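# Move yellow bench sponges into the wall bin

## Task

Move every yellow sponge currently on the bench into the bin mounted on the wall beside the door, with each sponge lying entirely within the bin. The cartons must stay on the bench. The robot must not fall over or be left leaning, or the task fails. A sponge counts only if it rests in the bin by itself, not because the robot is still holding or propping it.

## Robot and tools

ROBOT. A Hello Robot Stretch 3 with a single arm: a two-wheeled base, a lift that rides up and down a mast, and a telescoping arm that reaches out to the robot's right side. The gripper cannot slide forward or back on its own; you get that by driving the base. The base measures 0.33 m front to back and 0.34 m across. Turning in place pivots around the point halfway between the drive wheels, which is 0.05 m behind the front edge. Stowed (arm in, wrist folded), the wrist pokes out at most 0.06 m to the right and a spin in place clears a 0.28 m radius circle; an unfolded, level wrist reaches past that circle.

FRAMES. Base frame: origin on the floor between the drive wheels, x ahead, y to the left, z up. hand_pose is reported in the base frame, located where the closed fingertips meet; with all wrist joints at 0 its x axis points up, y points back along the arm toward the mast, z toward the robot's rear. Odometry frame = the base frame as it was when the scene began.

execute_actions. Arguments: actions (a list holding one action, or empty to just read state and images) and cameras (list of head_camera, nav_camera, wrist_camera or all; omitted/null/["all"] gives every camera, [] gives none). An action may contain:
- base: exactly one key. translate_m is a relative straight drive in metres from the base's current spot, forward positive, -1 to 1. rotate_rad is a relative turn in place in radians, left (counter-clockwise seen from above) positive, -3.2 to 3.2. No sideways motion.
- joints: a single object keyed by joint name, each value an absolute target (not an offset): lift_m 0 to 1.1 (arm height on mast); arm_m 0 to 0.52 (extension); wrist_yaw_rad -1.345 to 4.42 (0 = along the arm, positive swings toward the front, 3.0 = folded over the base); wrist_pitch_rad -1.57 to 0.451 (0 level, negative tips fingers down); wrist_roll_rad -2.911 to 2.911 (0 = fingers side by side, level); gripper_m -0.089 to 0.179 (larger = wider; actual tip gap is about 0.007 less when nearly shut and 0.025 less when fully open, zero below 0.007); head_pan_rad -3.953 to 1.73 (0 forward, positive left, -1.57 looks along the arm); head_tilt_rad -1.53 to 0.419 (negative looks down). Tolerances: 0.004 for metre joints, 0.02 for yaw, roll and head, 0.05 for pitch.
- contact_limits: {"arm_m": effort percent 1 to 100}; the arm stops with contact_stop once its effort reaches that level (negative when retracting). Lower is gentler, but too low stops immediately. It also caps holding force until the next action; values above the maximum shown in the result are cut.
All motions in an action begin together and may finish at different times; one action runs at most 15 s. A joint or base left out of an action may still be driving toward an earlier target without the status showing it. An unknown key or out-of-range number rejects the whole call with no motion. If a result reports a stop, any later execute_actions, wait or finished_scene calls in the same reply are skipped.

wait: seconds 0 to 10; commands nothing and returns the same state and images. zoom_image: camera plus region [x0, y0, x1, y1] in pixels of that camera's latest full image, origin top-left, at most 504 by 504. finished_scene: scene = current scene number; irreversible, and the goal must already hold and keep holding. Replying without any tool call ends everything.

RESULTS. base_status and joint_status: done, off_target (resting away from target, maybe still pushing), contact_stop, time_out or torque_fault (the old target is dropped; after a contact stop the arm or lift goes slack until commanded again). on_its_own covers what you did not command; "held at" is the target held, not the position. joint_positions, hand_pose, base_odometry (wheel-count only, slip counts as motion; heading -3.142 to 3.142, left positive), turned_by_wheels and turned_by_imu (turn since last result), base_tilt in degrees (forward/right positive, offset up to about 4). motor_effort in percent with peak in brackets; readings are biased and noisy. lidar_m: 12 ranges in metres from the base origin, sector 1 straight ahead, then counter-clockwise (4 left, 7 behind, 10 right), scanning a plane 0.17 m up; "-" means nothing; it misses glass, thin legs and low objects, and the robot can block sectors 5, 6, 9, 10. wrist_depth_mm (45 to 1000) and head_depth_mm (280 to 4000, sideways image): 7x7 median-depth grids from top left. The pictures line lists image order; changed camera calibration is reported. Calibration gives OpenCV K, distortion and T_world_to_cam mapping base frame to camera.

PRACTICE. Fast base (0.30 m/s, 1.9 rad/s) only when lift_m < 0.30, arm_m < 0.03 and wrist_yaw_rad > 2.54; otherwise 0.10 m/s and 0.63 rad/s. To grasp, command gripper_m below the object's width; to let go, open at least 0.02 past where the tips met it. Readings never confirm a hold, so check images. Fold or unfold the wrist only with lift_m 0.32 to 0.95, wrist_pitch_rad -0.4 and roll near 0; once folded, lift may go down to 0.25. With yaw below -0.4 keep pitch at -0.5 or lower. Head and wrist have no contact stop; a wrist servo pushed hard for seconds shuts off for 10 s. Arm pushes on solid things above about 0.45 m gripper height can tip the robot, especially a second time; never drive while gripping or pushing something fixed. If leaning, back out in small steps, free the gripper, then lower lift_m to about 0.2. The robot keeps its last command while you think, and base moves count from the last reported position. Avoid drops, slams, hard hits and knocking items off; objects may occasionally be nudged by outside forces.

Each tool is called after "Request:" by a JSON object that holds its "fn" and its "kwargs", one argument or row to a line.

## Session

Request:
{"fn": "execute_actions", "kwargs": {
  "actions": []
}}

Scene clock: 0.00 s.
base_odometry: x=+0.000 y=+0.000 heading=+0.000 (m, m, rad; odometry frame)
turned_by_wheels: +0.000 (rad since the last result)
turned_by_imu: +0.000 (rad since the last result)
base_tilt: forward=-1.8 right=+1.0 (deg)
lidar_m: 0.90 1.45 2.23 0.83 0.70 0.69 0.77 1.87 1.88 1.67 1.40 0.80
head_depth_mm: 1432 1434 1422 1420 1417 1101 792 / 1554 1544 1554 1540 1546 1102 858 / 1677 1701 1701 1688 1681 1103 943 / 1758 1891 1890 1878 1836 1111 1051 / 1746 2124 2098 2113 2019 1207 1162 / 1753 2332 2399 2402 2336 1344 1342 / 1748 2522 2580 2557 2488 1551 1544
base_status: not commanded
joint_positions: lift_m=+0.451 arm_m=-0.002 wrist_yaw_rad=+2.839 wrist_pitch_rad=-0.366 wrist_roll_rad=-0.016 gripper_m=+0.037 head_pan_rad=+0.005 head_tilt_rad=-0.011
joint_status: not commanded
motor_effort: left_wheel=+0 right_wheel=+0 lift_m=+29 arm_m=-1 wrist_yaw_rad=+0 wrist_pitch_rad=+5 wrist_roll_rad=+0 gripper_m=+0 head_pan_rad=+0 head_tilt_rad=+2 (%)
hand_pose: x=+0.0474 y=+0.0769 z=+0.4754 quat_wxyz=(+0.232, +0.701, +0.025, +0.674) (m; base frame)
wrist_depth_mm: - - - - - - - / - 951 - - - - - / - 864 - - - - - / 636 948 - - - - - / 686 - 821 846 868 851 855 / 686 - 685 705 715 716 727 / 598 598 610 603 614 617 622
pictures: head_camera (sideways: a quarter turn clockwise sets it upright), nav_camera (sideways: a quarter turn counterclockwise sets it upright), wrist_camera
camera_calibration (this result's frames):
head_camera: T_world_to_cam=[[0.0315449, 0.0118949, -0.999432, 1.32089], [-0.0549385, 0.998438, 0.0101491, -0.0136212], [0.997991, 0.0545872, 0.0321491, -0.0920391], [0, 0, 0, 1]] pos_world=[0.0494386, 0.00291219, 1.32324]
nav_camera: T_world_to_cam=[[-0.038534, -0.024709, 0.998952, -1.25242], [0.0371248, -0.999039, -0.0232791, 0.0786818], [0.998567, 0.0361889, 0.0394143, -0.0946726], [0, 0, 0, 1]] pos_world=[0.0433552, 0.0510863, 1.25667]
wrist_camera: T_world_to_cam=[[0.965908, -0.257733, 0.0243987, -0.030103], [-0.126697, -0.552792, -0.823631, 0.466543], [0.225765, 0.792461, -0.566601, 0.365248], [0, 0, 0, 1]] pos_world=[0.00572621, -0.0393017, 0.591943]
Images, in order (width x height): head_camera 896x504, nav_camera 672x504, wrist_camera 644x364.

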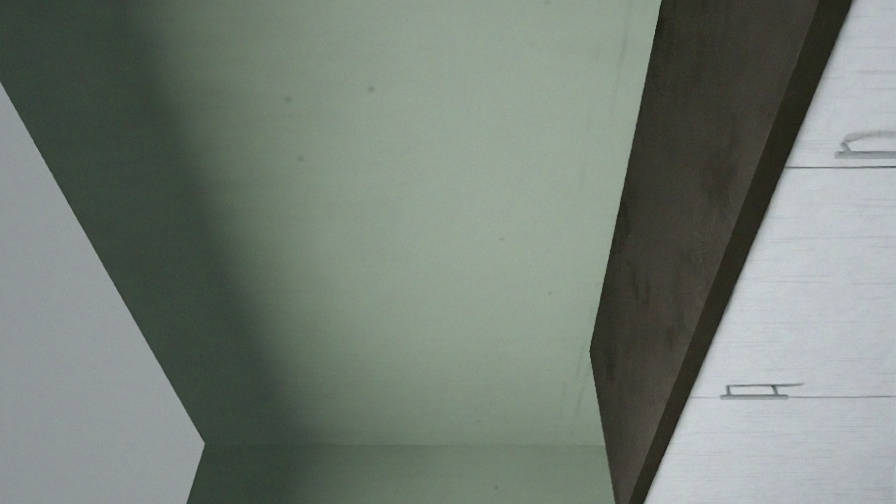

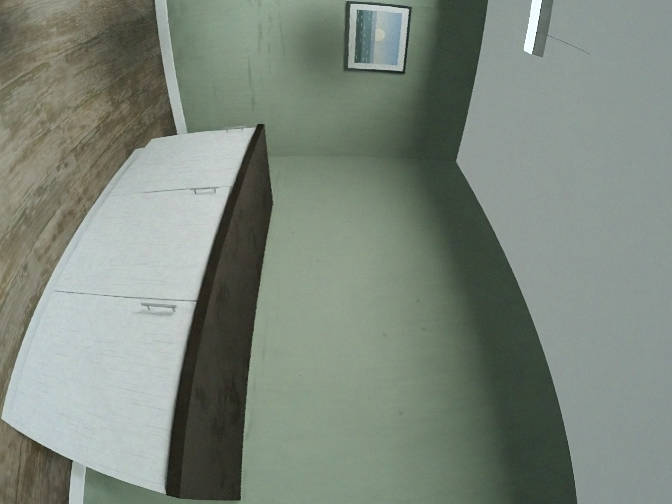

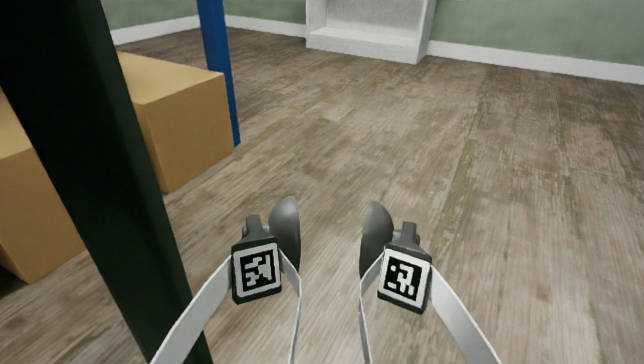

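Request:
{"fn": "execute_actions", "kwargs": {
  "actions": [
    {"base":{"rotate_rad":-2.25},"joints":{"lift_m":0.92,"wrist_pitch_rad":-0.4,"head_pan_rad":-1.57,"head_tilt_rad":-0.55}}
  ],
  "cameras": ["head_camera","nav_camera"]
}}

Scene clock: 5.87 s.
base_odometry: x=+0.000 y=+0.000 heading=-2.250 (m, m, rad; odometry frame)
turned_by_wheels: -2.250 (rad since the last result)
turned_by_imu: -2.289 (rad since the last result)
base_tilt: forward=-1.8 right=+1.0 (deg)
lidar_m: 1.88 1.88 1.43 0.80 0.84 1.18 2.22 0.95 0.71 0.69 0.72 2.06
head_depth_mm: 1928 2068 1025 774 1581 1249 - / 1947 2073 1033 796 1527 1215 - / 1969 2074 1043 804 1674 1350 - / 1975 2107 1050 810 1554 1225 - / 1986 2116 1059 822 1636 1311 1117 / 2011 2152 1068 827 1566 1235 1160 / 2011 2191 1080 851 1990 1242 1144
base_status: done
joint_positions: lift_m=+0.920 arm_m=-0.002 wrist_yaw_rad=+2.839 wrist_pitch_rad=-0.413 wrist_roll_rad=-0.016 gripper_m=+0.037 head_pan_rad=-1.563 head_tilt_rad=-0.543
joint_status: all done
motor_effort: left_wheel=+3(8) right_wheel=-3(5) lift_m=+37(38) arm_m=-1(1) wrist_yaw_rad=-1(0) wrist_pitch_rad=+5(5) wrist_roll_rad=+0(1) gripper_m=+0(1) head_pan_rad=-4(42) head_tilt_rad=-2(26) (%)
hand_pose: x=+0.0457 y=+0.0715 z=+0.9334 quat_wxyz=(+0.248, +0.700, +0.042, +0.668) (m; base frame)
wrist_depth_mm: - 706 769 - - - - / - 788 831 - - - - / 796 889 910 - - - - / 885 - - - - - - / 985 - - - - - - / - - - - - - - / - - - - - - -
pictures: head_camera (sideways: a quarter turn clockwise sets it upright), nav_camera (sideways: a quarter turn counterclockwise sets it upright)
camera_calibration (this result's frames):
head_camera: T_world_to_cam=[[0.00808463, 0.479664, -0.877415, 1.16152], [0.998383, 0.0455002, 0.0340733, -0.0511775], [0.0562663, -0.876272, -0.478521, 0.578383], [0, 0, 0, 1]] pos_world=[0.00916081, -0.0479897, 1.29765]
nav_camera: T_world_to_cam=[[-0.0209114, -0.47344, 0.880578, -1.09775], [-0.999063, -0.0234907, -0.0363548, 0.102004], [0.0378972, -0.880513, -0.472505, 0.577496], [0, 0, 0, 1]] pos_world=[0.0570679, -0.00882961, 1.24323]
Images, in order (width x height): head_camera 896x504, nav_camera 672x504.

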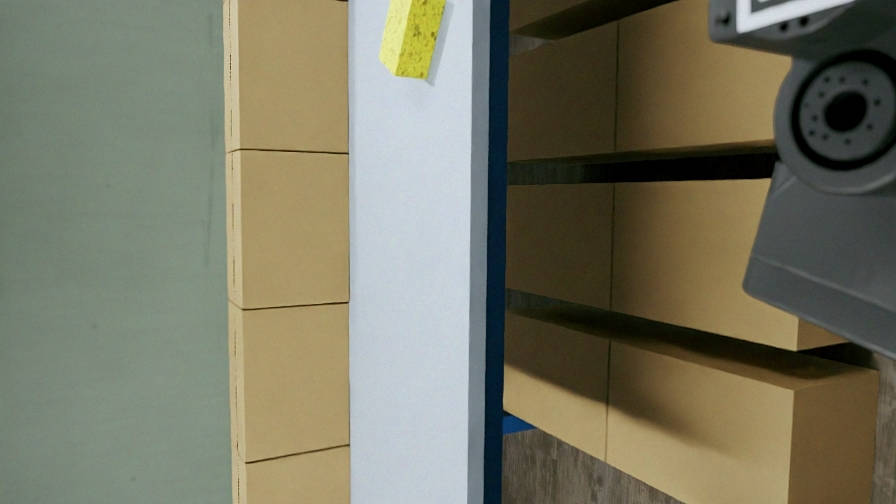

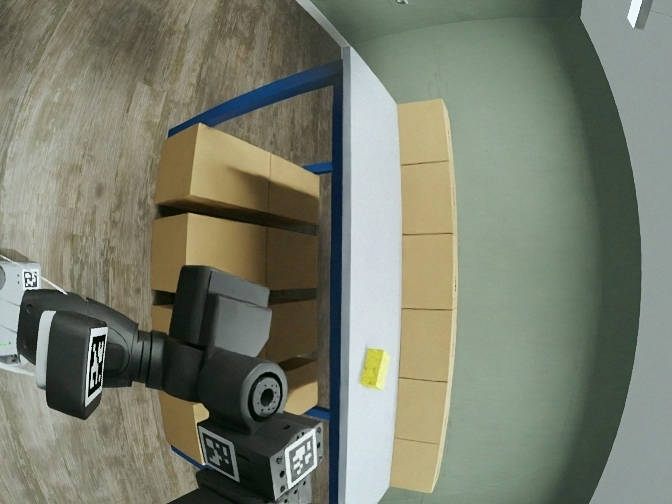

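Request:
{"fn": "execute_actions", "kwargs": {
  "actions": [
    {"base":{"translate_m":-0.15},"joints":{"lift_m":0.95,"wrist_yaw_rad":-0.2,"gripper_m":0.179,"head_pan_rad":-1.7}}
  ]
}}

Scene clock: 9.70 s.
base_odometry: x=+0.094 y=+0.117 heading=-2.250 (m, m, rad; odometry frame)
turned_by_wheels: +0.000 (rad since the last result)
turned_by_imu: +0.000 (rad since the last result)
base_tilt: forward=-1.8 right=+1.0 (deg)
lidar_m: 2.03 1.89 1.44 0.81 0.84 1.18 2.08 2.36 0.71 0.69 0.72 1.01
head_depth_mm: 1988 2106 1048 815 1646 - - / 1999 2119 1041 819 1585 - - / 1956 2104 1048 807 1666 - - / 1961 2108 1041 793 1610 1264 - / 1969 2100 1038 797 1682 1226 1123 / 1948 2070 1027 802 1559 1230 1086 / 1920 2083 1025 806 1603 1284 1078
base_status: done
joint_positions: lift_m=+0.950 arm_m=-0.002 wrist_yaw_rad=-0.197 wrist_pitch_rad=-0.414 wrist_roll_rad=-0.016 gripper_m=+0.179 head_pan_rad=-1.693 head_tilt_rad=-0.543
joint_status: all done
motor_effort: left_wheel=+3(4) right_wheel=-2(5) lift_m=+36(38) arm_m=-1(2) wrist_yaw_rad=-4(5) wrist_pitch_rad=+5(5) wrist_roll_rad=+1(0) gripper_m=+0(84) head_pan_rad=-3(17) head_tilt_rad=-2(2) (%)
hand_pose: x=-0.0656 y=-0.3638 z=+0.9633 quat_wxyz=(+0.680, +0.078, -0.697, -0.212) (m; base frame)
wrist_depth_mm: 642 656 682 633 706 722 - / 439 440 450 461 501 510 521 / - - - - - - 617 / - - - - - - 720 / - - - - - - - / 949 946 975 934 967 938 - / 801 846 863 854 930 - -
pictures: head_camera (sideways: a quarter turn clockwise sets it upright), nav_camera (sideways: a quarter turn counterclockwise sets it upright), wrist_camera
camera_calibration (this result's frames):
head_camera: T_world_to_cam=[[0.0700274, 0.474594, -0.877415, 1.16114], [0.995887, -0.0839517, 0.0340733, -0.0511623], [-0.0574895, -0.876192, -0.478521, 0.579077], [0, 0, 0, 1]] pos_world=[0.00293105, -0.0479827, 1.29765]
nav_camera: T_world_to_cam=[[-0.0819418, -0.466763, 0.880578, -1.09738], [-0.993716, 0.105864, -0.0363548, 0.101972], [-0.0762528, -0.878023, -0.472505, 0.578192], [0, 0, 0, 1]] pos_world=[0.0554987, -0.0153446, 1.24323]
wrist_camera: T_world_to_cam=[[-0.987796, 0.154135, 0.0223835, -0.0228459], [0.0757728, 0.601129, -0.795552, 1.01644], [-0.136078, -0.784147, -0.605472, 0.456516], [0, 0, 0, 1]] pos_world=[-0.0374639, -0.249516, 1.08555]
Images, in order (width x height): head_camera 896x504, nav_camera 672x504, wrist_camera 644x364.

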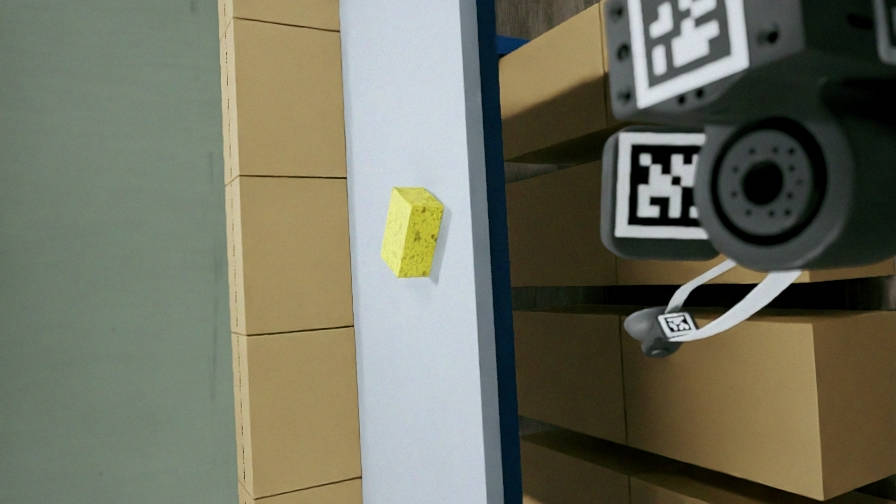

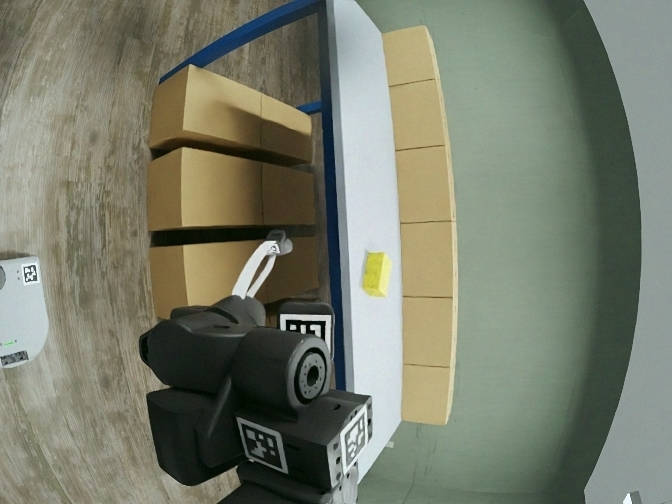

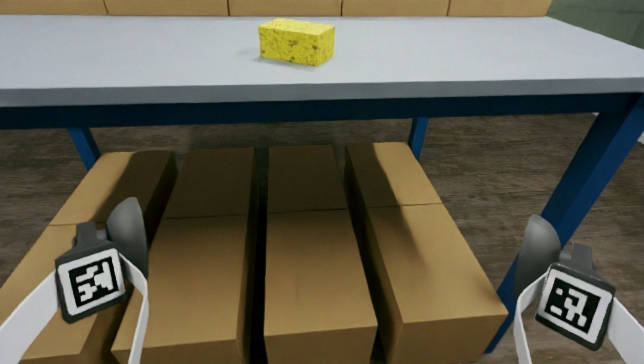

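Request:
{"fn": "execute_actions", "kwargs": {
  "actions": [
    {"base":{"translate_m":0.04},"joints":{"lift_m":1.05,"wrist_yaw_rad":-0.55,"wrist_pitch_rad":-0.55,"arm_m":0.475}}
  ],
  "cameras": ["wrist_camera"]
}}

Scene clock: 16.63 s.
base_odometry: x=+0.069 y=+0.086 heading=-2.250 (m, m, rad; odometry frame)
turned_by_wheels: +0.000 (rad since the last result)
turned_by_imu: +0.000 (rad since the last result)
base_tilt: forward=-1.8 right=+1.0 (deg)
lidar_m: 1.98 1.89 1.44 0.80 0.85 1.18 2.11 0.97 0.71 0.69 0.72 1.04
head_depth_mm: 1992 - 1026 810 1526 1209 1142 / 1981 - 1036 815 1589 1266 1133 / 1968 1613 1042 797 1540 1215 1093 / 1985 - 1042 804 1603 1306 1141 / 1964 2116 1044 797 1559 1269 1098 / 1948 2085 1034 800 1610 1243 1088 / 1927 2095 1025 804 1566 1305 1121
base_status: done
joint_positions: lift_m=+1.050 arm_m=+0.475 wrist_yaw_rad=-0.548 wrist_pitch_rad=-0.561 wrist_roll_rad=-0.016 gripper_m=+0.179 head_pan_rad=-1.693 head_tilt_rad=-0.543
joint_status: all done
motor_effort: left_wheel=+2(8) right_wheel=-2(2) lift_m=+37(38) arm_m=+3(4) wrist_yaw_rad=-2(4) wrist_pitch_rad=+4(5) wrist_roll_rad=+0(0) gripper_m=-1(0) head_pan_rad=-4(4) head_tilt_rad=-2(2) (%)
hand_pose: x=-0.1280 y=-0.7937 z=+1.0317 quat_wxyz=(+0.607, +0.008, -0.702, -0.373) (m; base frame)
wrist_depth_mm: 288 316 355 396 461 532 - / 316 349 393 445 493 508 507 / 342 374 399 406 404 410 414 / 342 342 343 346 352 350 355 / 297 297 300 303 304 306 307 / - 260 261 220 262 268 279 / 232 238 231 200 231 244 238
pictures: wrist_camera
camera_calibration (this result's frames):
wrist_camera: T_world_to_cam=[[-0.875909, 0.482213, 0.0159201, 0.26167], [0.335395, 0.632279, -0.698379, 1.29168], [-0.346834, -0.606377, -0.715551, 0.380047], [0, 0, 0, 1]] pos_world=[-0.0722116, -0.712433, 1.16986]
Images, in order (width x height): wrist_camera 644x364.

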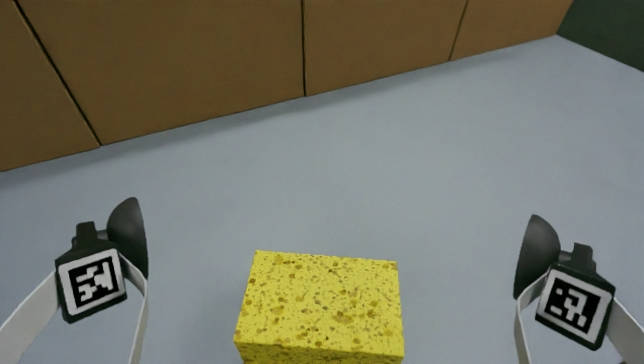

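Request:
{"fn": "execute_actions", "kwargs": {
  "actions": [
    {"joints":{"lift_m":0.963,"arm_m":0.486}}
  ],
  "cameras": ["wrist_camera"]
}}

Request:
{"fn": "execute_actions", "kwargs": {
  "actions": [
    {"joints":{"gripper_m":0.065,"head_pan_rad":1.0,"head_tilt_rad":-0.4}}
  ]
}}

Scene clock: 19.53 s.
base_odometry: x=+0.069 y=+0.086 heading=-2.250 (m, m, rad; odometry frame)
turned_by_wheels: +0.000 (rad since the last result)
turned_by_imu: +0.000 (rad since the last result)
base_tilt: forward=-1.8 right=+0.9 (deg)
lidar_m: 1.98 1.90 1.44 0.81 0.84 1.18 2.11 0.97 0.71 0.69 0.72 1.04
head_depth_mm: 1977 2127 1058 - 1421 1213 1152 / 1995 2099 1043 801 1583 1250 1131 / 1979 2127 1038 788 1542 1218 1092 / 1962 2087 - 788 1606 1301 1139 / 1947 2112 1036 798 1548 1258 1097 / 1939 2082 1031 801 1617 1233 1088 / 1916 2061 1027 805 1571 1304 1124
base_status: not commanded
joint_positions: lift_m=+0.963 arm_m=+0.486 wrist_yaw_rad=-0.548 wrist_pitch_rad=-0.561 wrist_roll_rad=-0.016 gripper_m=+0.179 head_pan_rad=-1.693 head_tilt_rad=-0.543
joint_status: all done
motor_effort: left_wheel=+3(2) right_wheel=-2(2) lift_m=+21(32) arm_m=+3(2) wrist_yaw_rad=-2(2) wrist_pitch_rad=+4(4) wrist_roll_rad=+1(0) gripper_m=+0(0) head_pan_rad=-3(4) head_tilt_rad=-2(2) (%)
hand_pose: x=-0.1280 y=-0.8047 z=+0.9453 quat_wxyz=(+0.607, +0.008, -0.702, -0.373) (m; base frame)
wrist_depth_mm: 283 310 343 381 414 425 425 / 298 318 320 323 328 331 335 / 259 263 266 269 271 274 274 / 223 223 227 165 230 231 233 / 194 196 151 144 145 200 204 / - 170 133 130 128 178 183 / 155 156 153 151 148 159 156
pictures: wrist_camera
camera_calibration (this result's frames):
wrist_camera: T_world_to_cam=[[-0.87591, 0.482213, 0.0159172, 0.268354], [0.335418, 0.632317, -0.698334, 1.2383], [-0.34681, -0.606338, -0.715595, 0.311649], [0, 0, 0, 1]] pos_world=[-0.072211, -0.723437, 1.08349]
Images, in order (width x height): wrist_camera 644x364.

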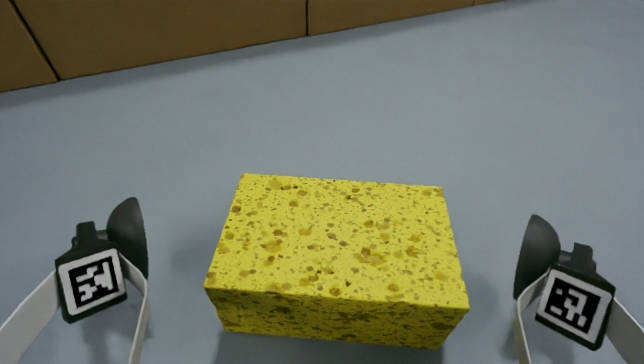

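Scene clock: 21.40 s.
base_odometry: x=+0.069 y=+0.086 heading=-2.250 (m, m, rad; odometry frame)
turned_by_wheels: +0.000 (rad since the last result)
turned_by_imu: +0.000 (rad since the last result)
base_tilt: forward=-1.9 right=+0.9 (deg)
lidar_m: 1.98 1.90 1.44 0.80 0.84 1.18 2.11 0.97 0.71 0.69 0.72 1.04
head_depth_mm: 1582 1696 1840 2022 2153 1738 1385 / 1485 1591 1701 1821 2018 1747 1390 / 1412 1522 1604 1723 1890 1759 1393 / 1347 1435 1526 1608 1767 1765 1409 / 1275 1359 1440 1526 1649 1701 1409 / 1218 1279 1356 1449 1545 1637 1401 / 1153 1217 1288 1366 1458 1511 955
base_status: not commanded
joint_positions: lift_m=+0.963 arm_m=+0.486 wrist_yaw_rad=-0.549 wrist_pitch_rad=-0.559 wrist_roll_rad=-0.016 gripper_m=+0.066 head_pan_rad=+0.993 head_tilt_rad=-0.409
joint_status: all done
motor_effort: left_wheel=+2(2) right_wheel=-2(2) lift_m=+20(20) arm_m=+3(4) wrist_yaw_rad=-2(2) wrist_pitch_rad=+3(4) wrist_roll_rad=+0(0) gripper_m=-18(92) head_pan_rad=+3(42) head_tilt_rad=+4(15) (%)
hand_pose: x=-0.1283 y=-0.8049 z=+0.9457 quat_wxyz=(+0.607, +0.007, -0.702, -0.372) (m; base frame)
wrist_depth_mm: 282 308 342 379 411 430 429 / 301 320 322 326 330 335 339 / 263 264 267 269 270 274 274 / 224 226 227 165 232 234 235 / 196 196 144 145 146 204 204 / 174 176 133 131 129 183 180 / 159 156 153 152 152 157 161
pictures: head_camera (sideways: a quarter turn clockwise sets it upright), nav_camera (sideways: a quarter turn counterclockwise sets it upright), wrist_camera
camera_calibration (this result's frames):
head_camera: T_world_to_cam=[[-0.20523, -0.293116, -0.93379, 1.23637], [-0.859467, 0.510386, 0.0286851, -0.0328352], [0.468186, 0.808448, -0.35667, 0.417307], [0, 0, 0, 1]] pos_world=[0.0301426, 0.0417879, 1.30429]
nav_camera: T_world_to_cam=[[0.212278, 0.280531, 0.936077, -1.17159], [0.848143, -0.528681, -0.0338973, 0.0875433], [0.485377, 0.801123, -0.350158, 0.415556], [0, 0, 0, 1]] pos_world=[-0.0272492, 0.0420368, 1.24517]
wrist_camera: T_world_to_cam=[[-0.875593, 0.482785, 0.0160127, 0.268617], [0.335004, 0.630787, -0.699915, 1.23907], [-0.348009, -0.607476, -0.714047, 0.309199], [0, 0, 0, 1]] pos_world=[-0.0722898, -0.723441, 1.08372]
Images, in order (width x height): head_camera 896x504, nav_camera 672x504, wrist_camera 644x364.

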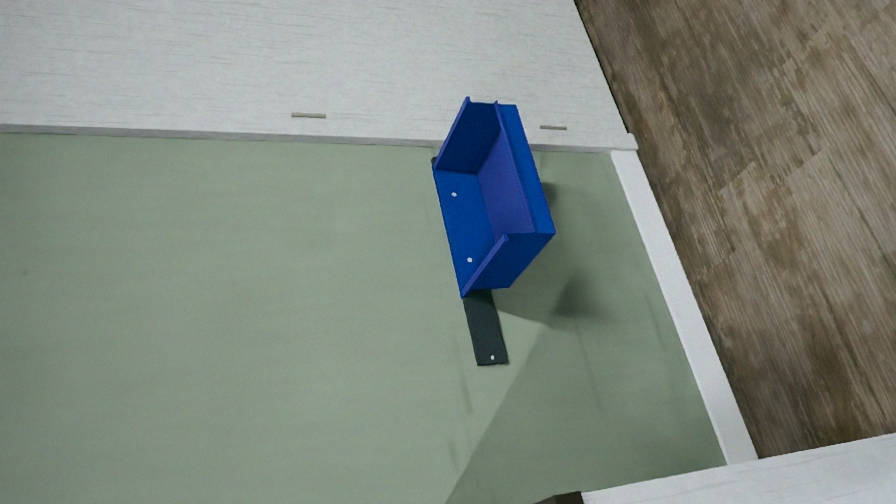

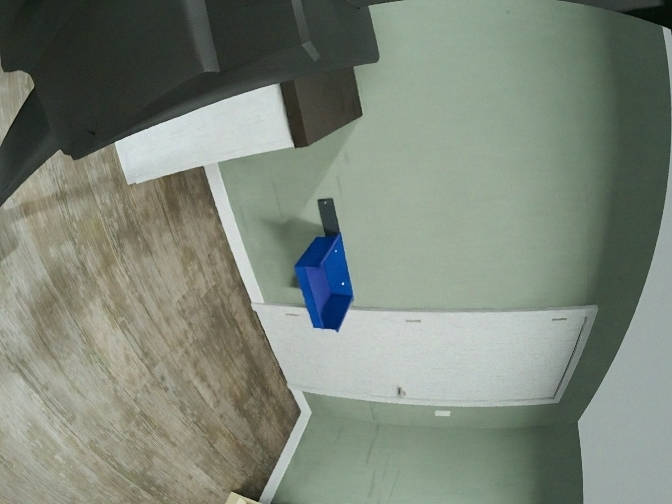

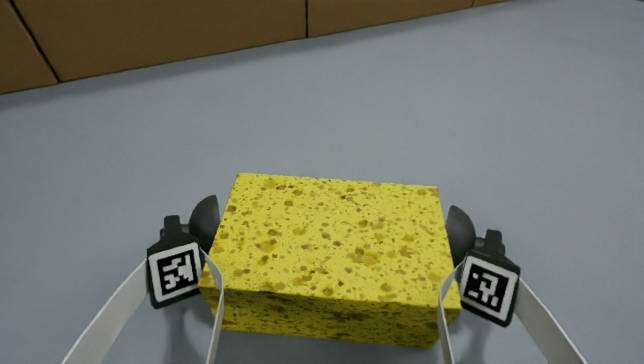

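Request:
{"fn": "execute_actions", "kwargs": {
  "actions": [
    {"base":{"rotate_rad":0.73},"joints":{"lift_m":1.0,"arm_m":0.3}}
  ],
  "cameras": ["wrist_camera"]
}}

Request:
{"fn": "execute_actions", "kwargs": {
  "actions": [
    {"base":{"translate_m":0.81},"joints":{"arm_m":0.1,"lift_m":0.8,"wrist_yaw_rad":0,"wrist_pitch_rad":-0.7,"head_pan_rad":-1.57,"head_tilt_rad":-0.7}}
  ],
  "cameras": ["wrist_camera"]
}}

Request:
{"fn": "execute_actions", "kwargs": {
  "actions": [
    {"base":{"rotate_rad":1.98}}
  ],
  "cameras": ["wrist_camera","head_camera"]
}}

Scene clock: 32.40 s.
base_odometry: x=+0.069 y=+0.086 heading=-1.520 (m, m, rad; odometry frame)
turned_by_wheels: +0.730 (rad since the last result)
turned_by_imu: +0.742 (rad since the last result)
base_tilt: forward=-1.8 right=+1.0 (deg)
lidar_m: 1.63 0.81 0.81 0.92 1.56 2.11 0.81 0.69 0.69 0.81 1.99 1.99
head_depth_mm: 1121 1193 1269 1325 1405 1552 1350 / 1149 1216 1298 1070 848 921 1008 / 1163 1251 1331 1076 872 943 1041 / 1195 1278 1368 1084 898 978 1079 / 1224 1317 1405 1092 927 1012 1123 / 1245 1335 1441 1099 955 1046 1162 / 1285 1374 1474 1110 985 1082 1207
base_status: done
joint_positions: lift_m=+1.000 arm_m=+0.300 wrist_yaw_rad=-0.550 wrist_pitch_rad=-0.562 wrist_roll_rad=-0.016 gripper_m=+0.066 head_pan_rad=+0.993 head_tilt_rad=-0.408
joint_status: all done
motor_effort: left_wheel=-2(9) right_wheel=+1(6) lift_m=+36(37) arm_m=-5(10) wrist_yaw_rad=+1(1) wrist_pitch_rad=+4(4) wrist_roll_rad=+0(0) gripper_m=-18(18) head_pan_rad=+3(3) head_tilt_rad=+4(4) (%)
hand_pose: x=-0.1282 y=-0.6190 z=+0.9814 quat_wxyz=(+0.606, +0.007, -0.702, -0.374) (m; base frame)
wrist_depth_mm: - 485 496 497 510 516 503 / 399 391 388 396 404 404 408 / - 474 349 340 331 332 337 / - 597 - 164 311 300 292 / - - 144 144 145 - - / - - 132 130 130 956 912 / - - 892 785 464 815 829
pictures: wrist_camera
camera_calibration (this result's frames):
wrist_camera: T_world_to_cam=[[-0.874956, 0.483942, 0.0158581, 0.179302], [0.337176, 0.632458, -0.697359, 1.14554], [-0.347511, -0.604811, -0.716547, 0.451744], [0, 0, 0, 1]] pos_world=[-0.072383, -0.538061, 1.11971]
Images, in order (width x height): wrist_camera 644x364.

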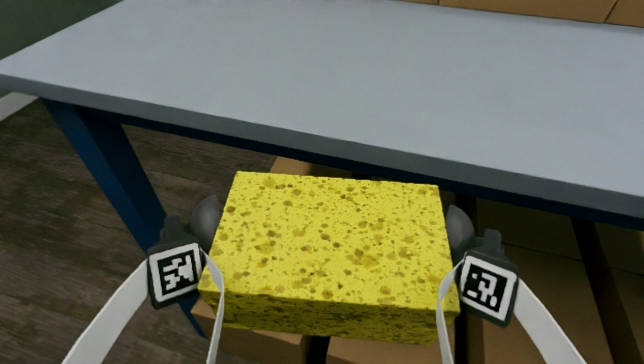

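Scene clock: 41.80 s.
base_odometry: x=+0.110 y=-0.723 heading=-1.520 (m, m, rad; odometry frame)
turned_by_wheels: +0.000 (rad since the last result)
turned_by_imu: -0.001 (rad since the last result)
base_tilt: forward=-1.8 right=+1.0 (deg)
lidar_m: 0.96 0.83 0.83 0.57 0.55 2.83 1.46 1.25 1.25 1.98 1.39 1.74
head_depth_mm: 2708 2980 2736 2062 1703 - 1134 / 2516 2928 2794 2070 1707 - 1147 / 2248 2551 2737 2084 1732 - 1145 / 2089 2276 2165 2108 1658 1317 1179 / 1888 2037 2012 2038 1672 1392 1186 / 1766 1906 1755 1898 1681 1393 1195 / 1631 1772 1743 1801 1696 1402 1193
base_status: done
joint_positions: lift_m=+0.800 arm_m=+0.100 wrist_yaw_rad=-0.001 wrist_pitch_rad=-0.711 wrist_roll_rad=-0.016 gripper_m=+0.066 head_pan_rad=-1.563 head_tilt_rad=-0.691
joint_status: all done
motor_effort: left_wheel=-3(5) right_wheel=+2(5) lift_m=+21(33) arm_m=-5(7) wrist_yaw_rad=+1(5) wrist_pitch_rad=+4(3) wrist_roll_rad=+0(0) gripper_m=-18(18) head_pan_rad=-4(42) head_tilt_rad=-2(15) (%)
hand_pose: x=-0.0218 y=-0.4238 z=+0.7536 quat_wxyz=(+0.668, +0.248, -0.657, -0.245) (m; base frame)
wrist_depth_mm: - - - - - - - / - - - - - - - / - - - - - - 986 / - - - 163 - - 981 / 963 955 144 144 145 - 956 / 886 872 131 131 130 935 901 / 815 831 806 804 476 820 831
pictures: wrist_camera
camera_calibration (this result's frames):
wrist_camera: T_world_to_cam=[[-0.998916, -0.0456706, 0.00901759, -0.040479], [-0.0423326, 0.810577, -0.584101, 0.809246], [0.0193668, -0.583849, -0.811631, 0.532125], [0, 0, 0, 1]] pos_world=[-0.0164831, -0.347124, 0.904935]
Images, in order (width x height): wrist_camera 644x364.

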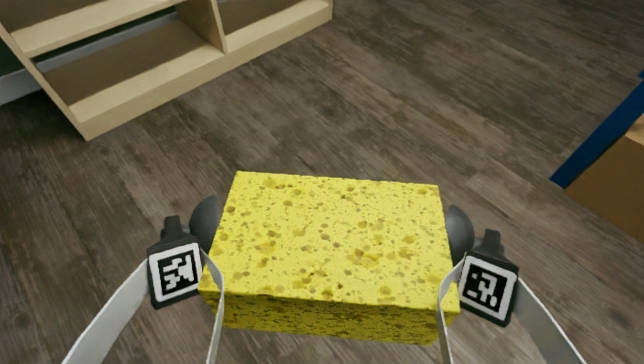

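Scene clock: 45.87 s.
base_odometry: x=+0.110 y=-0.723 heading=+0.460 (m, m, rad; odometry frame)
turned_by_wheels: +1.980 (rad since the last result)
turned_by_imu: +2.014 (rad since the last result)
base_tilt: forward=-1.8 right=+1.0 (deg)
lidar_m: 0.55 2.04 1.56 1.27 1.25 1.99 1.40 1.67 1.02 0.84 0.83 0.61
head_depth_mm: 773 875 1016 1189 1397 - 1133 / 774 867 973 1050 939 - 1147 / 748 836 950 1050 969 - 1146 / 721 804 905 1016 927 1320 1184 / 697 774 868 980 932 1317 1183 / 674 744 833 938 1089 1282 1195 / 651 718 799 906 1035 1210 1193
base_status: done
joint_positions: lift_m=+0.800 arm_m=+0.100 wrist_yaw_rad=-0.001 wrist_pitch_rad=-0.711 wrist_roll_rad=-0.016 gripper_m=+0.066 head_pan_rad=-1.563 head_tilt_rad=-0.692
joint_status: not commanded
motor_effort: left_wheel=-4(8) right_wheel=+2(5) lift_m=+21(21) arm_m=-5(5) wrist_yaw_rad=+2(1) wrist_pitch_rad=+4(4) wrist_roll_rad=+1(0) gripper_m=-17(18) head_pan_rad=-4(4) head_tilt_rad=-3(2) (%)
hand_pose: x=-0.0218 y=-0.4238 z=+0.7536 quat_wxyz=(+0.668, +0.248, -0.657, -0.245) (m; base frame)
wrist_depth_mm: 437 448 506 552 495 639 763 / 495 430 511 514 500 791 942 / 561 402 449 444 420 - - / 641 715 339 164 983 - - / 756 835 144 144 144 - - / 855 883 132 131 130 939 926 / 819 825 790 790 482 811 821
pictures: head_camera (sideways: a quarter turn clockwise sets it upright), wrist_camera
camera_calibration (this result's frames):
head_camera: T_world_to_cam=[[0.00705398, 0.604034, -0.796927, 1.05658], [0.998419, 0.0401884, 0.0392985, -0.0579732], [0.0557649, -0.795944, -0.602796, 0.740074], [0, 0, 0, 1]] pos_world=[0.00915839, -0.0468211, 1.29041]
wrist_camera: T_world_to_cam=[[-0.998915, -0.0456773, 0.00902533, -0.0404879], [-0.0423425, 0.810576, -0.5841, 0.80925], [0.0193644, -0.583849, -0.811631, 0.532122], [0, 0, 0, 1]] pos_world=[-0.0164825, -0.34713, 0.904935]
Images, in order (width x height): head_camera 896x504, wrist_camera 644x364.

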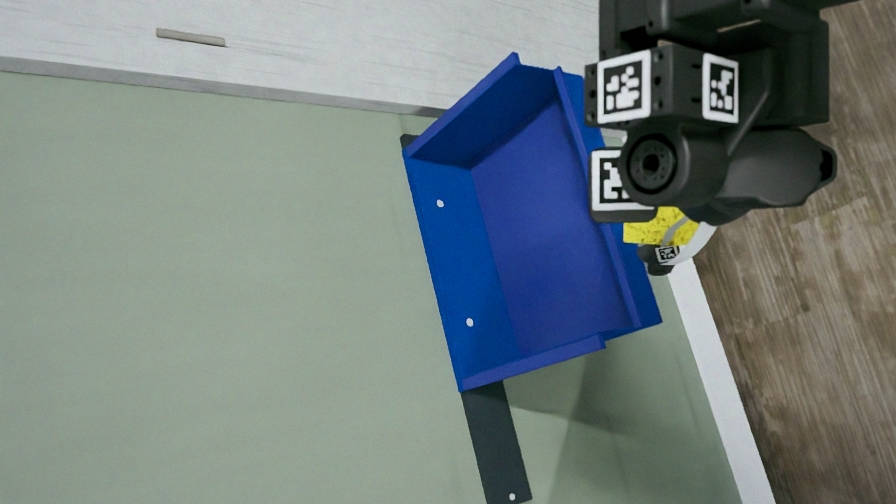

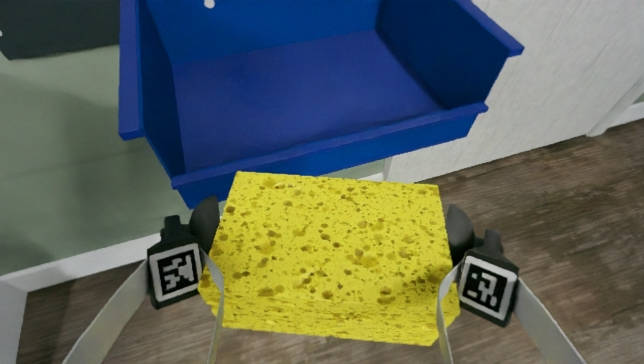

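Request:
{"fn": "execute_actions", "kwargs": {
  "actions": [
    {"joints":{"arm_m":0.435,"lift_m":0.75}}
  ],
  "cameras": []
}}

Request:
{"fn": "execute_actions", "kwargs": {
  "actions": [
    {"joints":{"lift_m":0.668}}
  ],
  "cameras": ["head_camera","wrist_camera"]
}}

Scene clock: 51.17 s.
base_odometry: x=+0.110 y=-0.723 heading=+0.460 (m, m, rad; odometry frame)
turned_by_wheels: +0.000 (rad since the last result)
turned_by_imu: +0.000 (rad since the last result)
base_tilt: forward=-1.8 right=+1.0 (deg)
lidar_m: 0.55 2.04 1.57 1.27 1.25 1.98 1.40 1.67 1.02 0.84 0.83 0.61
head_depth_mm: 775 879 1016 1194 - - 1145 / 774 865 976 - 992 1369 1176 / 747 835 938 - 953 1381 1179 / 722 800 905 1009 928 1351 1179 / 697 773 867 978 929 1321 1185 / 674 746 831 934 1092 1284 1191 / 651 718 799 904 1035 1211 1196
base_status: not commanded
joint_positions: lift_m=+0.750 arm_m=+0.435 wrist_yaw_rad=-0.001 wrist_pitch_rad=-0.711 wrist_roll_rad=-0.016 gripper_m=+0.066 head_pan_rad=-1.563 head_tilt_rad=-0.692
joint_status: all done
motor_effort: left_wheel=-3(4) right_wheel=+2(1) lift_m=+21(21) arm_m=+3(5) wrist_yaw_rad=+2(2) wrist_pitch_rad=+4(4) wrist_roll_rad=+0(0) gripper_m=-18(18) head_pan_rad=-4(4) head_tilt_rad=-3(3) (%)
hand_pose: x=-0.0218 y=-0.7580 z=+0.7036 quat_wxyz=(+0.668, +0.248, -0.657, -0.245) (m; base frame)
wrist_depth_mm: 183 196 211 231 257 277 287 / 205 219 236 250 267 301 363 / 215 231 260 292 307 222 470 / 245 270 284 164 290 224 574 / 288 295 144 144 145 225 175 / 273 274 132 131 130 219 180 / 252 250 250 245 200 249 183
pictures: none
No camera images: the call's "cameras" was empty. Leave "cameras" out to get every camera's image.

Scene clock: 52.73 s.
base_odometry: x=+0.110 y=-0.723 heading=+0.460 (m, m, rad; odometry frame)
turned_by_wheels: +0.000 (rad since the last result)
turned_by_imu: +0.000 (rad since the last result)
base_tilt: forward=-1.7 right=+1.0 (deg)
lidar_m: 0.55 2.05 1.57 1.27 1.25 1.98 1.40 1.68 1.02 0.84 0.83 0.61
head_depth_mm: 776 875 1016 1186 1422 1386 - / 776 863 973 1071 1167 1349 1178 / 748 834 949 1037 925 1378 1174 / 721 802 907 1014 924 1342 1179 / 695 770 871 978 934 1320 1184 / 674 746 834 935 1089 1288 1193 / 651 720 800 903 1033 1213 1196
base_status: not commanded
joint_positions: lift_m=+0.668 arm_m=+0.435 wrist_yaw_rad=-0.001 wrist_pitch_rad=-0.711 wrist_roll_rad=-0.016 gripper_m=+0.066 head_pan_rad=-1.563 head_tilt_rad=-0.692
joint_status: all done
motor_effort: left_wheel=-3(3) right_wheel=+2(2) lift_m=+21(21) arm_m=+4(3) wrist_yaw_rad=+1(2) wrist_pitch_rad=+4(4) wrist_roll_rad=+0(0) gripper_m=-17(17) head_pan_rad=-3(4) head_tilt_rad=-3(3) (%)
hand_pose: x=-0.0218 y=-0.7580 z=+0.6216 quat_wxyz=(+0.668, +0.248, -0.657, -0.245) (m; base frame)
wrist_depth_mm: 170 180 195 215 235 192 147 / 188 203 223 247 269 202 152 / 213 231 251 266 265 212 159 / 231 234 235 164 236 225 165 / 210 210 144 145 145 213 172 / 192 194 132 131 130 199 180 / 177 176 173 172 163 177 176
pictures: head_camera (sideways: a quarter turn clockwise sets it upright), wrist_camera
camera_calibration (this result's frames):
head_camera: T_world_to_cam=[[0.00710233, 0.604039, -0.796923, 1.05657], [0.998422, 0.0401082, 0.0392987, -0.0579735], [0.0557011, -0.795945, -0.602801, 0.740081], [0, 0, 0, 1]] pos_world=[0.00915464, -0.0468213, 1.29041]
wrist_camera: T_world_to_cam=[[-0.998915, -0.0456798, 0.00901199, -0.0545548], [-0.0423423, 0.810743, -0.583869, 1.00299], [0.0193646, -0.583617, -0.811798, 0.2301], [0, 0, 0, 1]] pos_world=[-0.0164825, -0.681369, 0.772901]
Images, in order (width x height): head_camera 896x504, wrist_camera 644x364.

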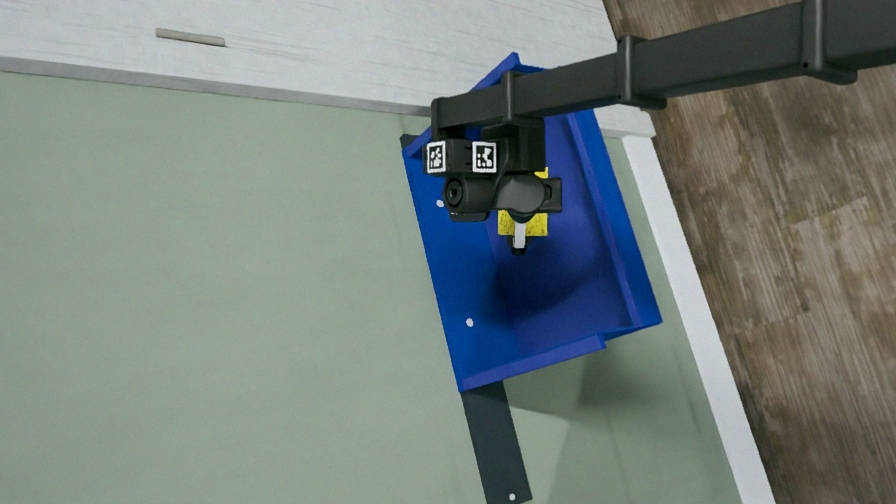

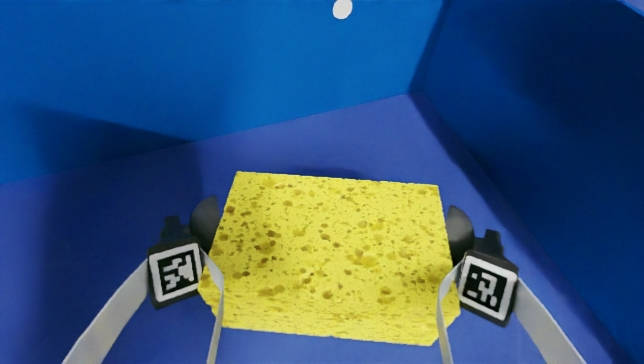

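Request:
{"fn": "execute_actions", "kwargs": {
  "actions": [
    {"joints":{"lift_m":0.66,"gripper_m":0.15}}
  ],
  "cameras": []
}}

Request:
{"fn": "execute_actions", "kwargs": {
  "actions": [
    {"joints":{"lift_m":0.73,"wrist_pitch_rad":-0.4,"arm_m":0.0}}
  ],
  "cameras": ["head_camera"]
}}

Request:
{"fn": "execute_actions", "kwargs": {
  "actions": [
    {"base":{"rotate_rad":2.19},"joints":{"lift_m":0.28,"wrist_yaw_rad":2.8,"gripper_m":0.04,"head_pan_rad":-0.2,"head_tilt_rad":-0.55}}
  ],
  "cameras": ["nav_camera"]
}}

Scene clock: 56.17 s.
base_odometry: x=+0.110 y=-0.723 heading=+0.460 (m, m, rad; odometry frame)
turned_by_wheels: +0.000 (rad since the last result)
turned_by_imu: +0.000 (rad since the last result)
base_tilt: forward=-1.8 right=+1.0 (deg)
lidar_m: 0.55 2.04 1.57 1.27 1.25 1.98 1.40 1.67 1.02 0.84 0.83 0.61
head_depth_mm: 773 875 1016 1192 1422 1394 - / 773 864 974 1066 1162 1339 1167 / 745 838 952 1031 923 1380 1177 / 722 804 907 1014 928 1355 1179 / 696 774 872 981 936 1322 1184 / 673 747 835 938 1091 1286 1192 / 654 720 802 906 1038 1213 1190
base_status: not commanded
joint_positions: lift_m=+0.660 arm_m=+0.435 wrist_yaw_rad=-0.001 wrist_pitch_rad=-0.711 wrist_roll_rad=-0.016 gripper_m=+0.150 head_pan_rad=-1.563 head_tilt_rad=-0.692
joint_status: all done
motor_effort: left_wheel=-3(3) right_wheel=+2(2) lift_m=+21(20) arm_m=+4(3) wrist_yaw_rad=+2(1) wrist_pitch_rad=+4(4) wrist_roll_rad=+0(0) gripper_m=+1(81) head_pan_rad=-4(4) head_tilt_rad=-3(3) (%)
hand_pose: x=-0.0218 y=-0.7580 z=+0.6136 quat_wxyz=(+0.668, +0.248, -0.657, -0.245) (m; base frame)
wrist_depth_mm: 171 180 196 216 233 193 147 / 189 203 224 248 267 203 153 / 211 231 247 254 254 212 159 / 223 222 224 225 226 218 165 / 202 205 160 153 154 205 172 / 187 - 143 140 141 - 175 / 167 168 166 166 165 170 169
pictures: none
No camera images: the call's "cameras" was empty. Leave "cameras" out to get every camera's image.

Scene clock: 60.57 s.
base_odometry: x=+0.110 y=-0.723 heading=+0.460 (m, m, rad; odometry frame)
turned_by_wheels: +0.000 (rad since the last result)
turned_by_imu: +0.000 (rad since the last result)
base_tilt: forward=-1.9 right=+1.0 (deg)
lidar_m: 0.55 2.05 1.56 1.27 1.25 1.98 1.39 1.67 1.02 0.84 0.83 0.61
head_depth_mm: 775 877 1022 1194 1447 1364 1197 / 776 865 971 1052 975 1398 1195 / 749 838 945 1053 950 1379 - / 721 804 908 1016 935 1353 1185 / 695 776 867 979 934 1318 1184 / 673 747 833 940 1086 1286 1187 / 650 718 802 904 1035 1214 1191
base_status: not commanded
joint_positions: lift_m=+0.730 arm_m=+0.000 wrist_yaw_rad=-0.001 wrist_pitch_rad=-0.423 wrist_roll_rad=-0.016 gripper_m=+0.150 head_pan_rad=-1.563 head_tilt_rad=-0.692
joint_status: all done
motor_effort: left_wheel=-3(3) right_wheel=+2(2) lift_m=+36(39) arm_m=-5(5) wrist_yaw_rad=+2(2) wrist_pitch_rad=+8(8) wrist_roll_rad=+0(1) gripper_m=+0(0) head_pan_rad=-4(4) head_tilt_rad=-3(3) (%)
hand_pose: x=-0.0218 y=-0.3691 z=+0.7413 quat_wxyz=(+0.697, +0.149, -0.686, -0.148) (m; base frame)
wrist_depth_mm: 478 509 543 588 628 698 783 / 504 519 580 629 548 765 888 / 554 580 566 526 532 895 - / 608 646 404 437 880 - - / 662 698 815 919 - - - / 726 - 934 969 - - - / 793 860 849 874 877 864 893
pictures: head_camera (sideways: a quarter turn clockwise sets it upright)
camera_calibration (this result's frames):
head_camera: T_world_to_cam=[[0.00710268, 0.604049, -0.796915, 1.05656], [0.998422, 0.040107, 0.0392991, -0.0579741], [0.0557004, -0.795937, -0.602811, 0.740094], [0, 0, 0, 1]] pos_world=[0.00915461, -0.0468211, 1.29041]
Images, in order (width x height): head_camera 896x504.

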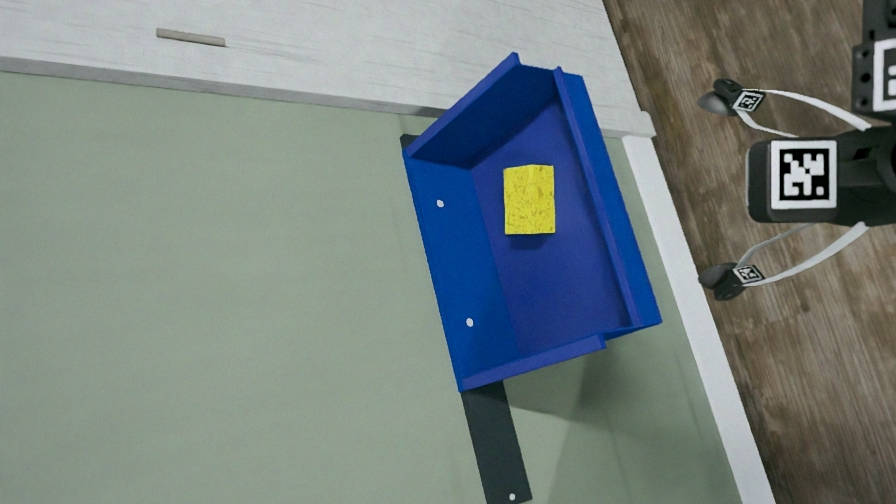

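Scene clock: 65.50 s.
base_odometry: x=+0.110 y=-0.723 heading=+2.650 (m, m, rad; odometry frame)
turned_by_wheels: +2.190 (rad since the last result)
turned_by_imu: +2.227 (rad since the last result)
base_tilt: forward=-1.9 right=+0.9 (deg)
lidar_m: 1.25 1.98 1.39 1.72 0.96 0.83 0.83 0.57 0.55 2.83 1.46 1.25
head_depth_mm: 2401 1500 1346 2072 1552 1512 1259 / 2426 1520 1364 2101 1628 1517 1251 / 2425 1541 1371 2034 1582 1527 1261 / 2441 1542 1321 1857 1597 1518 1273 / 2424 2701 2931 2579 1930 1533 1268 / 2474 2695 2994 2628 1935 1548 1274 / 2476 2766 2997 2622 1942 1547 1282
base_status: done
joint_positions: lift_m=+0.280 arm_m=+0.000 wrist_yaw_rad=+2.798 wrist_pitch_rad=-0.422 wrist_roll_rad=-0.016 gripper_m=+0.040 head_pan_rad=-0.207 head_tilt_rad=-0.557
joint_status: all done
motor_effort: left_wheel=-4(9) right_wheel=+2(4) lift_m=+21(34) arm_m=-5(6) wrist_yaw_rad=+4(5) wrist_pitch_rad=+8(8) wrist_roll_rad=+0(0) gripper_m=-1(82) head_pan_rad=+3(40) head_tilt_rad=+3(12) (%)
hand_pose: x=+0.0542 y=+0.0654 z=+0.2920 quat_wxyz=(+0.265, +0.701, +0.030, +0.662) (m; base frame)
wrist_depth_mm: - - - - - - - / - - - - - - - / - 805 821 813 819 841 855 / 617 658 645 666 664 674 670 / 534 - 541 551 568 564 569 / 470 - - 476 478 479 483 / - - - 415 417 424 425
pictures: nav_camera (sideways: a quarter turn counterclockwise sets it upright)
camera_calibration (this result's frames):
nav_camera: T_world_to_cam=[[0.469732, -0.12367, 0.874104, -1.0923], [-0.190245, -0.981055, -0.036566, 0.0973451], [0.862066, -0.149118, -0.484361, 0.587896], [0, 0, 0, 1]] pos_world=[0.0248025, 0.0480823, 1.2431]
Images, in order (width x height): nav_camera 672x504.

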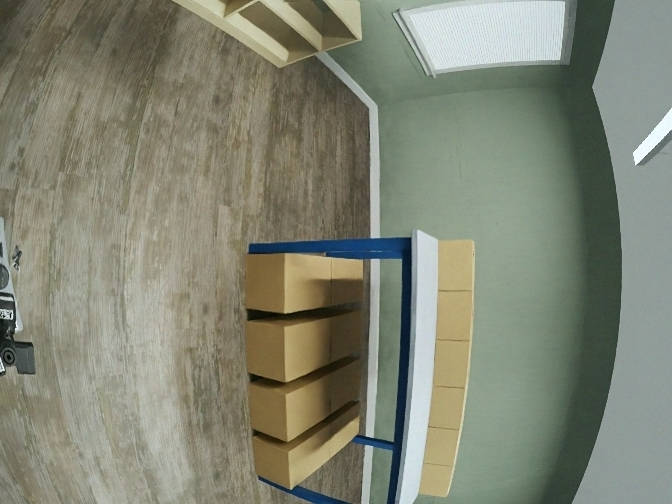

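Request:
{"fn": "execute_actions", "kwargs": {
  "actions": [
    {"base":{"rotate_rad":0.2}}
  ],
  "cameras": []
}}

Request:
{"fn": "execute_actions", "kwargs": {
  "actions": [
    {"base":{"translate_m":1.0},"joints":{"head_pan_rad":-0.5}}
  ],
  "cameras": ["nav_camera"]
}}

Scene clock: 67.97 s.
base_odometry: x=+0.110 y=-0.723 heading=+2.850 (m, m, rad; odometry frame)
turned_by_wheels: +0.200 (rad since the last result)
turned_by_imu: +0.202 (rad since the last result)
base_tilt: forward=-1.8 right=+1.0 (deg)
lidar_m: 2.76 1.60 1.40 1.26 0.88 0.83 0.76 0.55 0.75 2.84 1.33 1.25
head_depth_mm: 2330 1471 1341 2103 1625 1515 1251 / 2400 1513 1355 2116 1567 1517 1258 / 2441 2661 2918 2336 1788 1518 1258 / 2528 2752 3063 2570 1909 1532 1264 / 2594 2838 3118 2614 1924 1534 1272 / 2702 2935 3286 2596 1932 1536 1276 / 2654 2820 2979 2646 1960 1545 1274
base_status: done
joint_positions: lift_m=+0.280 arm_m=+0.000 wrist_yaw_rad=+2.798 wrist_pitch_rad=-0.422 wrist_roll_rad=-0.016 gripper_m=+0.040 head_pan_rad=-0.207 head_tilt_rad=-0.556
joint_status: not commanded
motor_effort: left_wheel=-3(11) right_wheel=+1(5) lift_m=+21(21) arm_m=-5(5) wrist_yaw_rad=+2(4) wrist_pitch_rad=+8(8) wrist_roll_rad=+0(0) gripper_m=+0(1) head_pan_rad=+3(4) head_tilt_rad=+3(3) (%)
hand_pose: x=+0.0542 y=+0.0654 z=+0.2920 quat_wxyz=(+0.264, +0.701, +0.030, +0.662) (m; base frame)
wrist_depth_mm: - - - - - - - / - - - - - - - / - 804 825 812 857 835 835 / 615 651 658 661 670 683 683 / 534 - 545 550 575 559 574 / 471 - - 486 482 479 485 / - - - 419 419 424 422
pictures: none
No camera images: the call's "cameras" was empty. Leave "cameras" out to get every camera's image.

Scene clock: 73.13 s.
base_odometry: x=-0.847 y=-0.435 heading=+2.850 (m, m, rad; odometry frame)
turned_by_wheels: +0.000 (rad since the last result)
turned_by_imu: +0.001 (rad since the last result)
base_tilt: forward=-1.8 right=+0.9 (deg)
lidar_m: 2.06 1.08 0.96 1.16 1.81 1.70 1.47 1.51 3.07 0.54 0.44 0.91
head_depth_mm: 1692 1836 733 755 1446 1195 1028 / 1670 1827 1938 1354 1466 1425 1234 / 1679 1828 2017 2256 1900 1516 1262 / 1665 1820 2011 2232 1927 1523 1264 / 1678 1816 2026 2241 1942 1533 1265 / 1675 1848 2001 2227 1948 1534 1275 / 1666 1815 2005 2214 1967 1546 1281
base_status: done
joint_positions: lift_m=+0.280 arm_m=+0.000 wrist_yaw_rad=+2.798 wrist_pitch_rad=-0.422 wrist_roll_rad=-0.016 gripper_m=+0.040 head_pan_rad=-0.493 head_tilt_rad=-0.556
joint_status: all done
motor_effort: left_wheel=-3(8) right_wheel=+1(5) lift_m=+21(21) arm_m=-5(5) wrist_yaw_rad=+2(3) wrist_pitch_rad=+8(8) wrist_roll_rad=+0(0) gripper_m=-1(1) head_pan_rad=-4(27) head_tilt_rad=+3(3) (%)
hand_pose: x=+0.0541 y=+0.0654 z=+0.2920 quat_wxyz=(+0.264, +0.701, +0.030, +0.662) (m; base frame)
wrist_depth_mm: - - - - - - - / - - - - 989 949 - / - 799 808 817 846 838 877 / 621 648 656 671 663 671 678 / 539 - 546 549 578 565 569 / 464 - - 476 481 483 482 / - - - 423 413 423 420
pictures: nav_camera (sideways: a quarter turn counterclockwise sets it upright)
camera_calibration (this result's frames):
nav_camera: T_world_to_cam=[[0.415072, -0.250836, 0.874527, -1.09252], [-0.459328, -0.887515, -0.0365526, 0.098969], [0.785324, -0.386522, -0.483598, 0.587371], [0, 0, 0, 1]] pos_world=[0.0376559, 0.0408263, 1.2431]
Images, in order (width x height): nav_camera 672x504.

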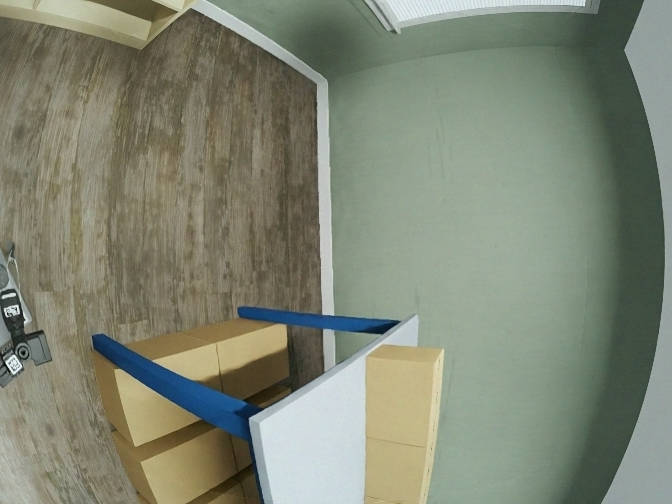

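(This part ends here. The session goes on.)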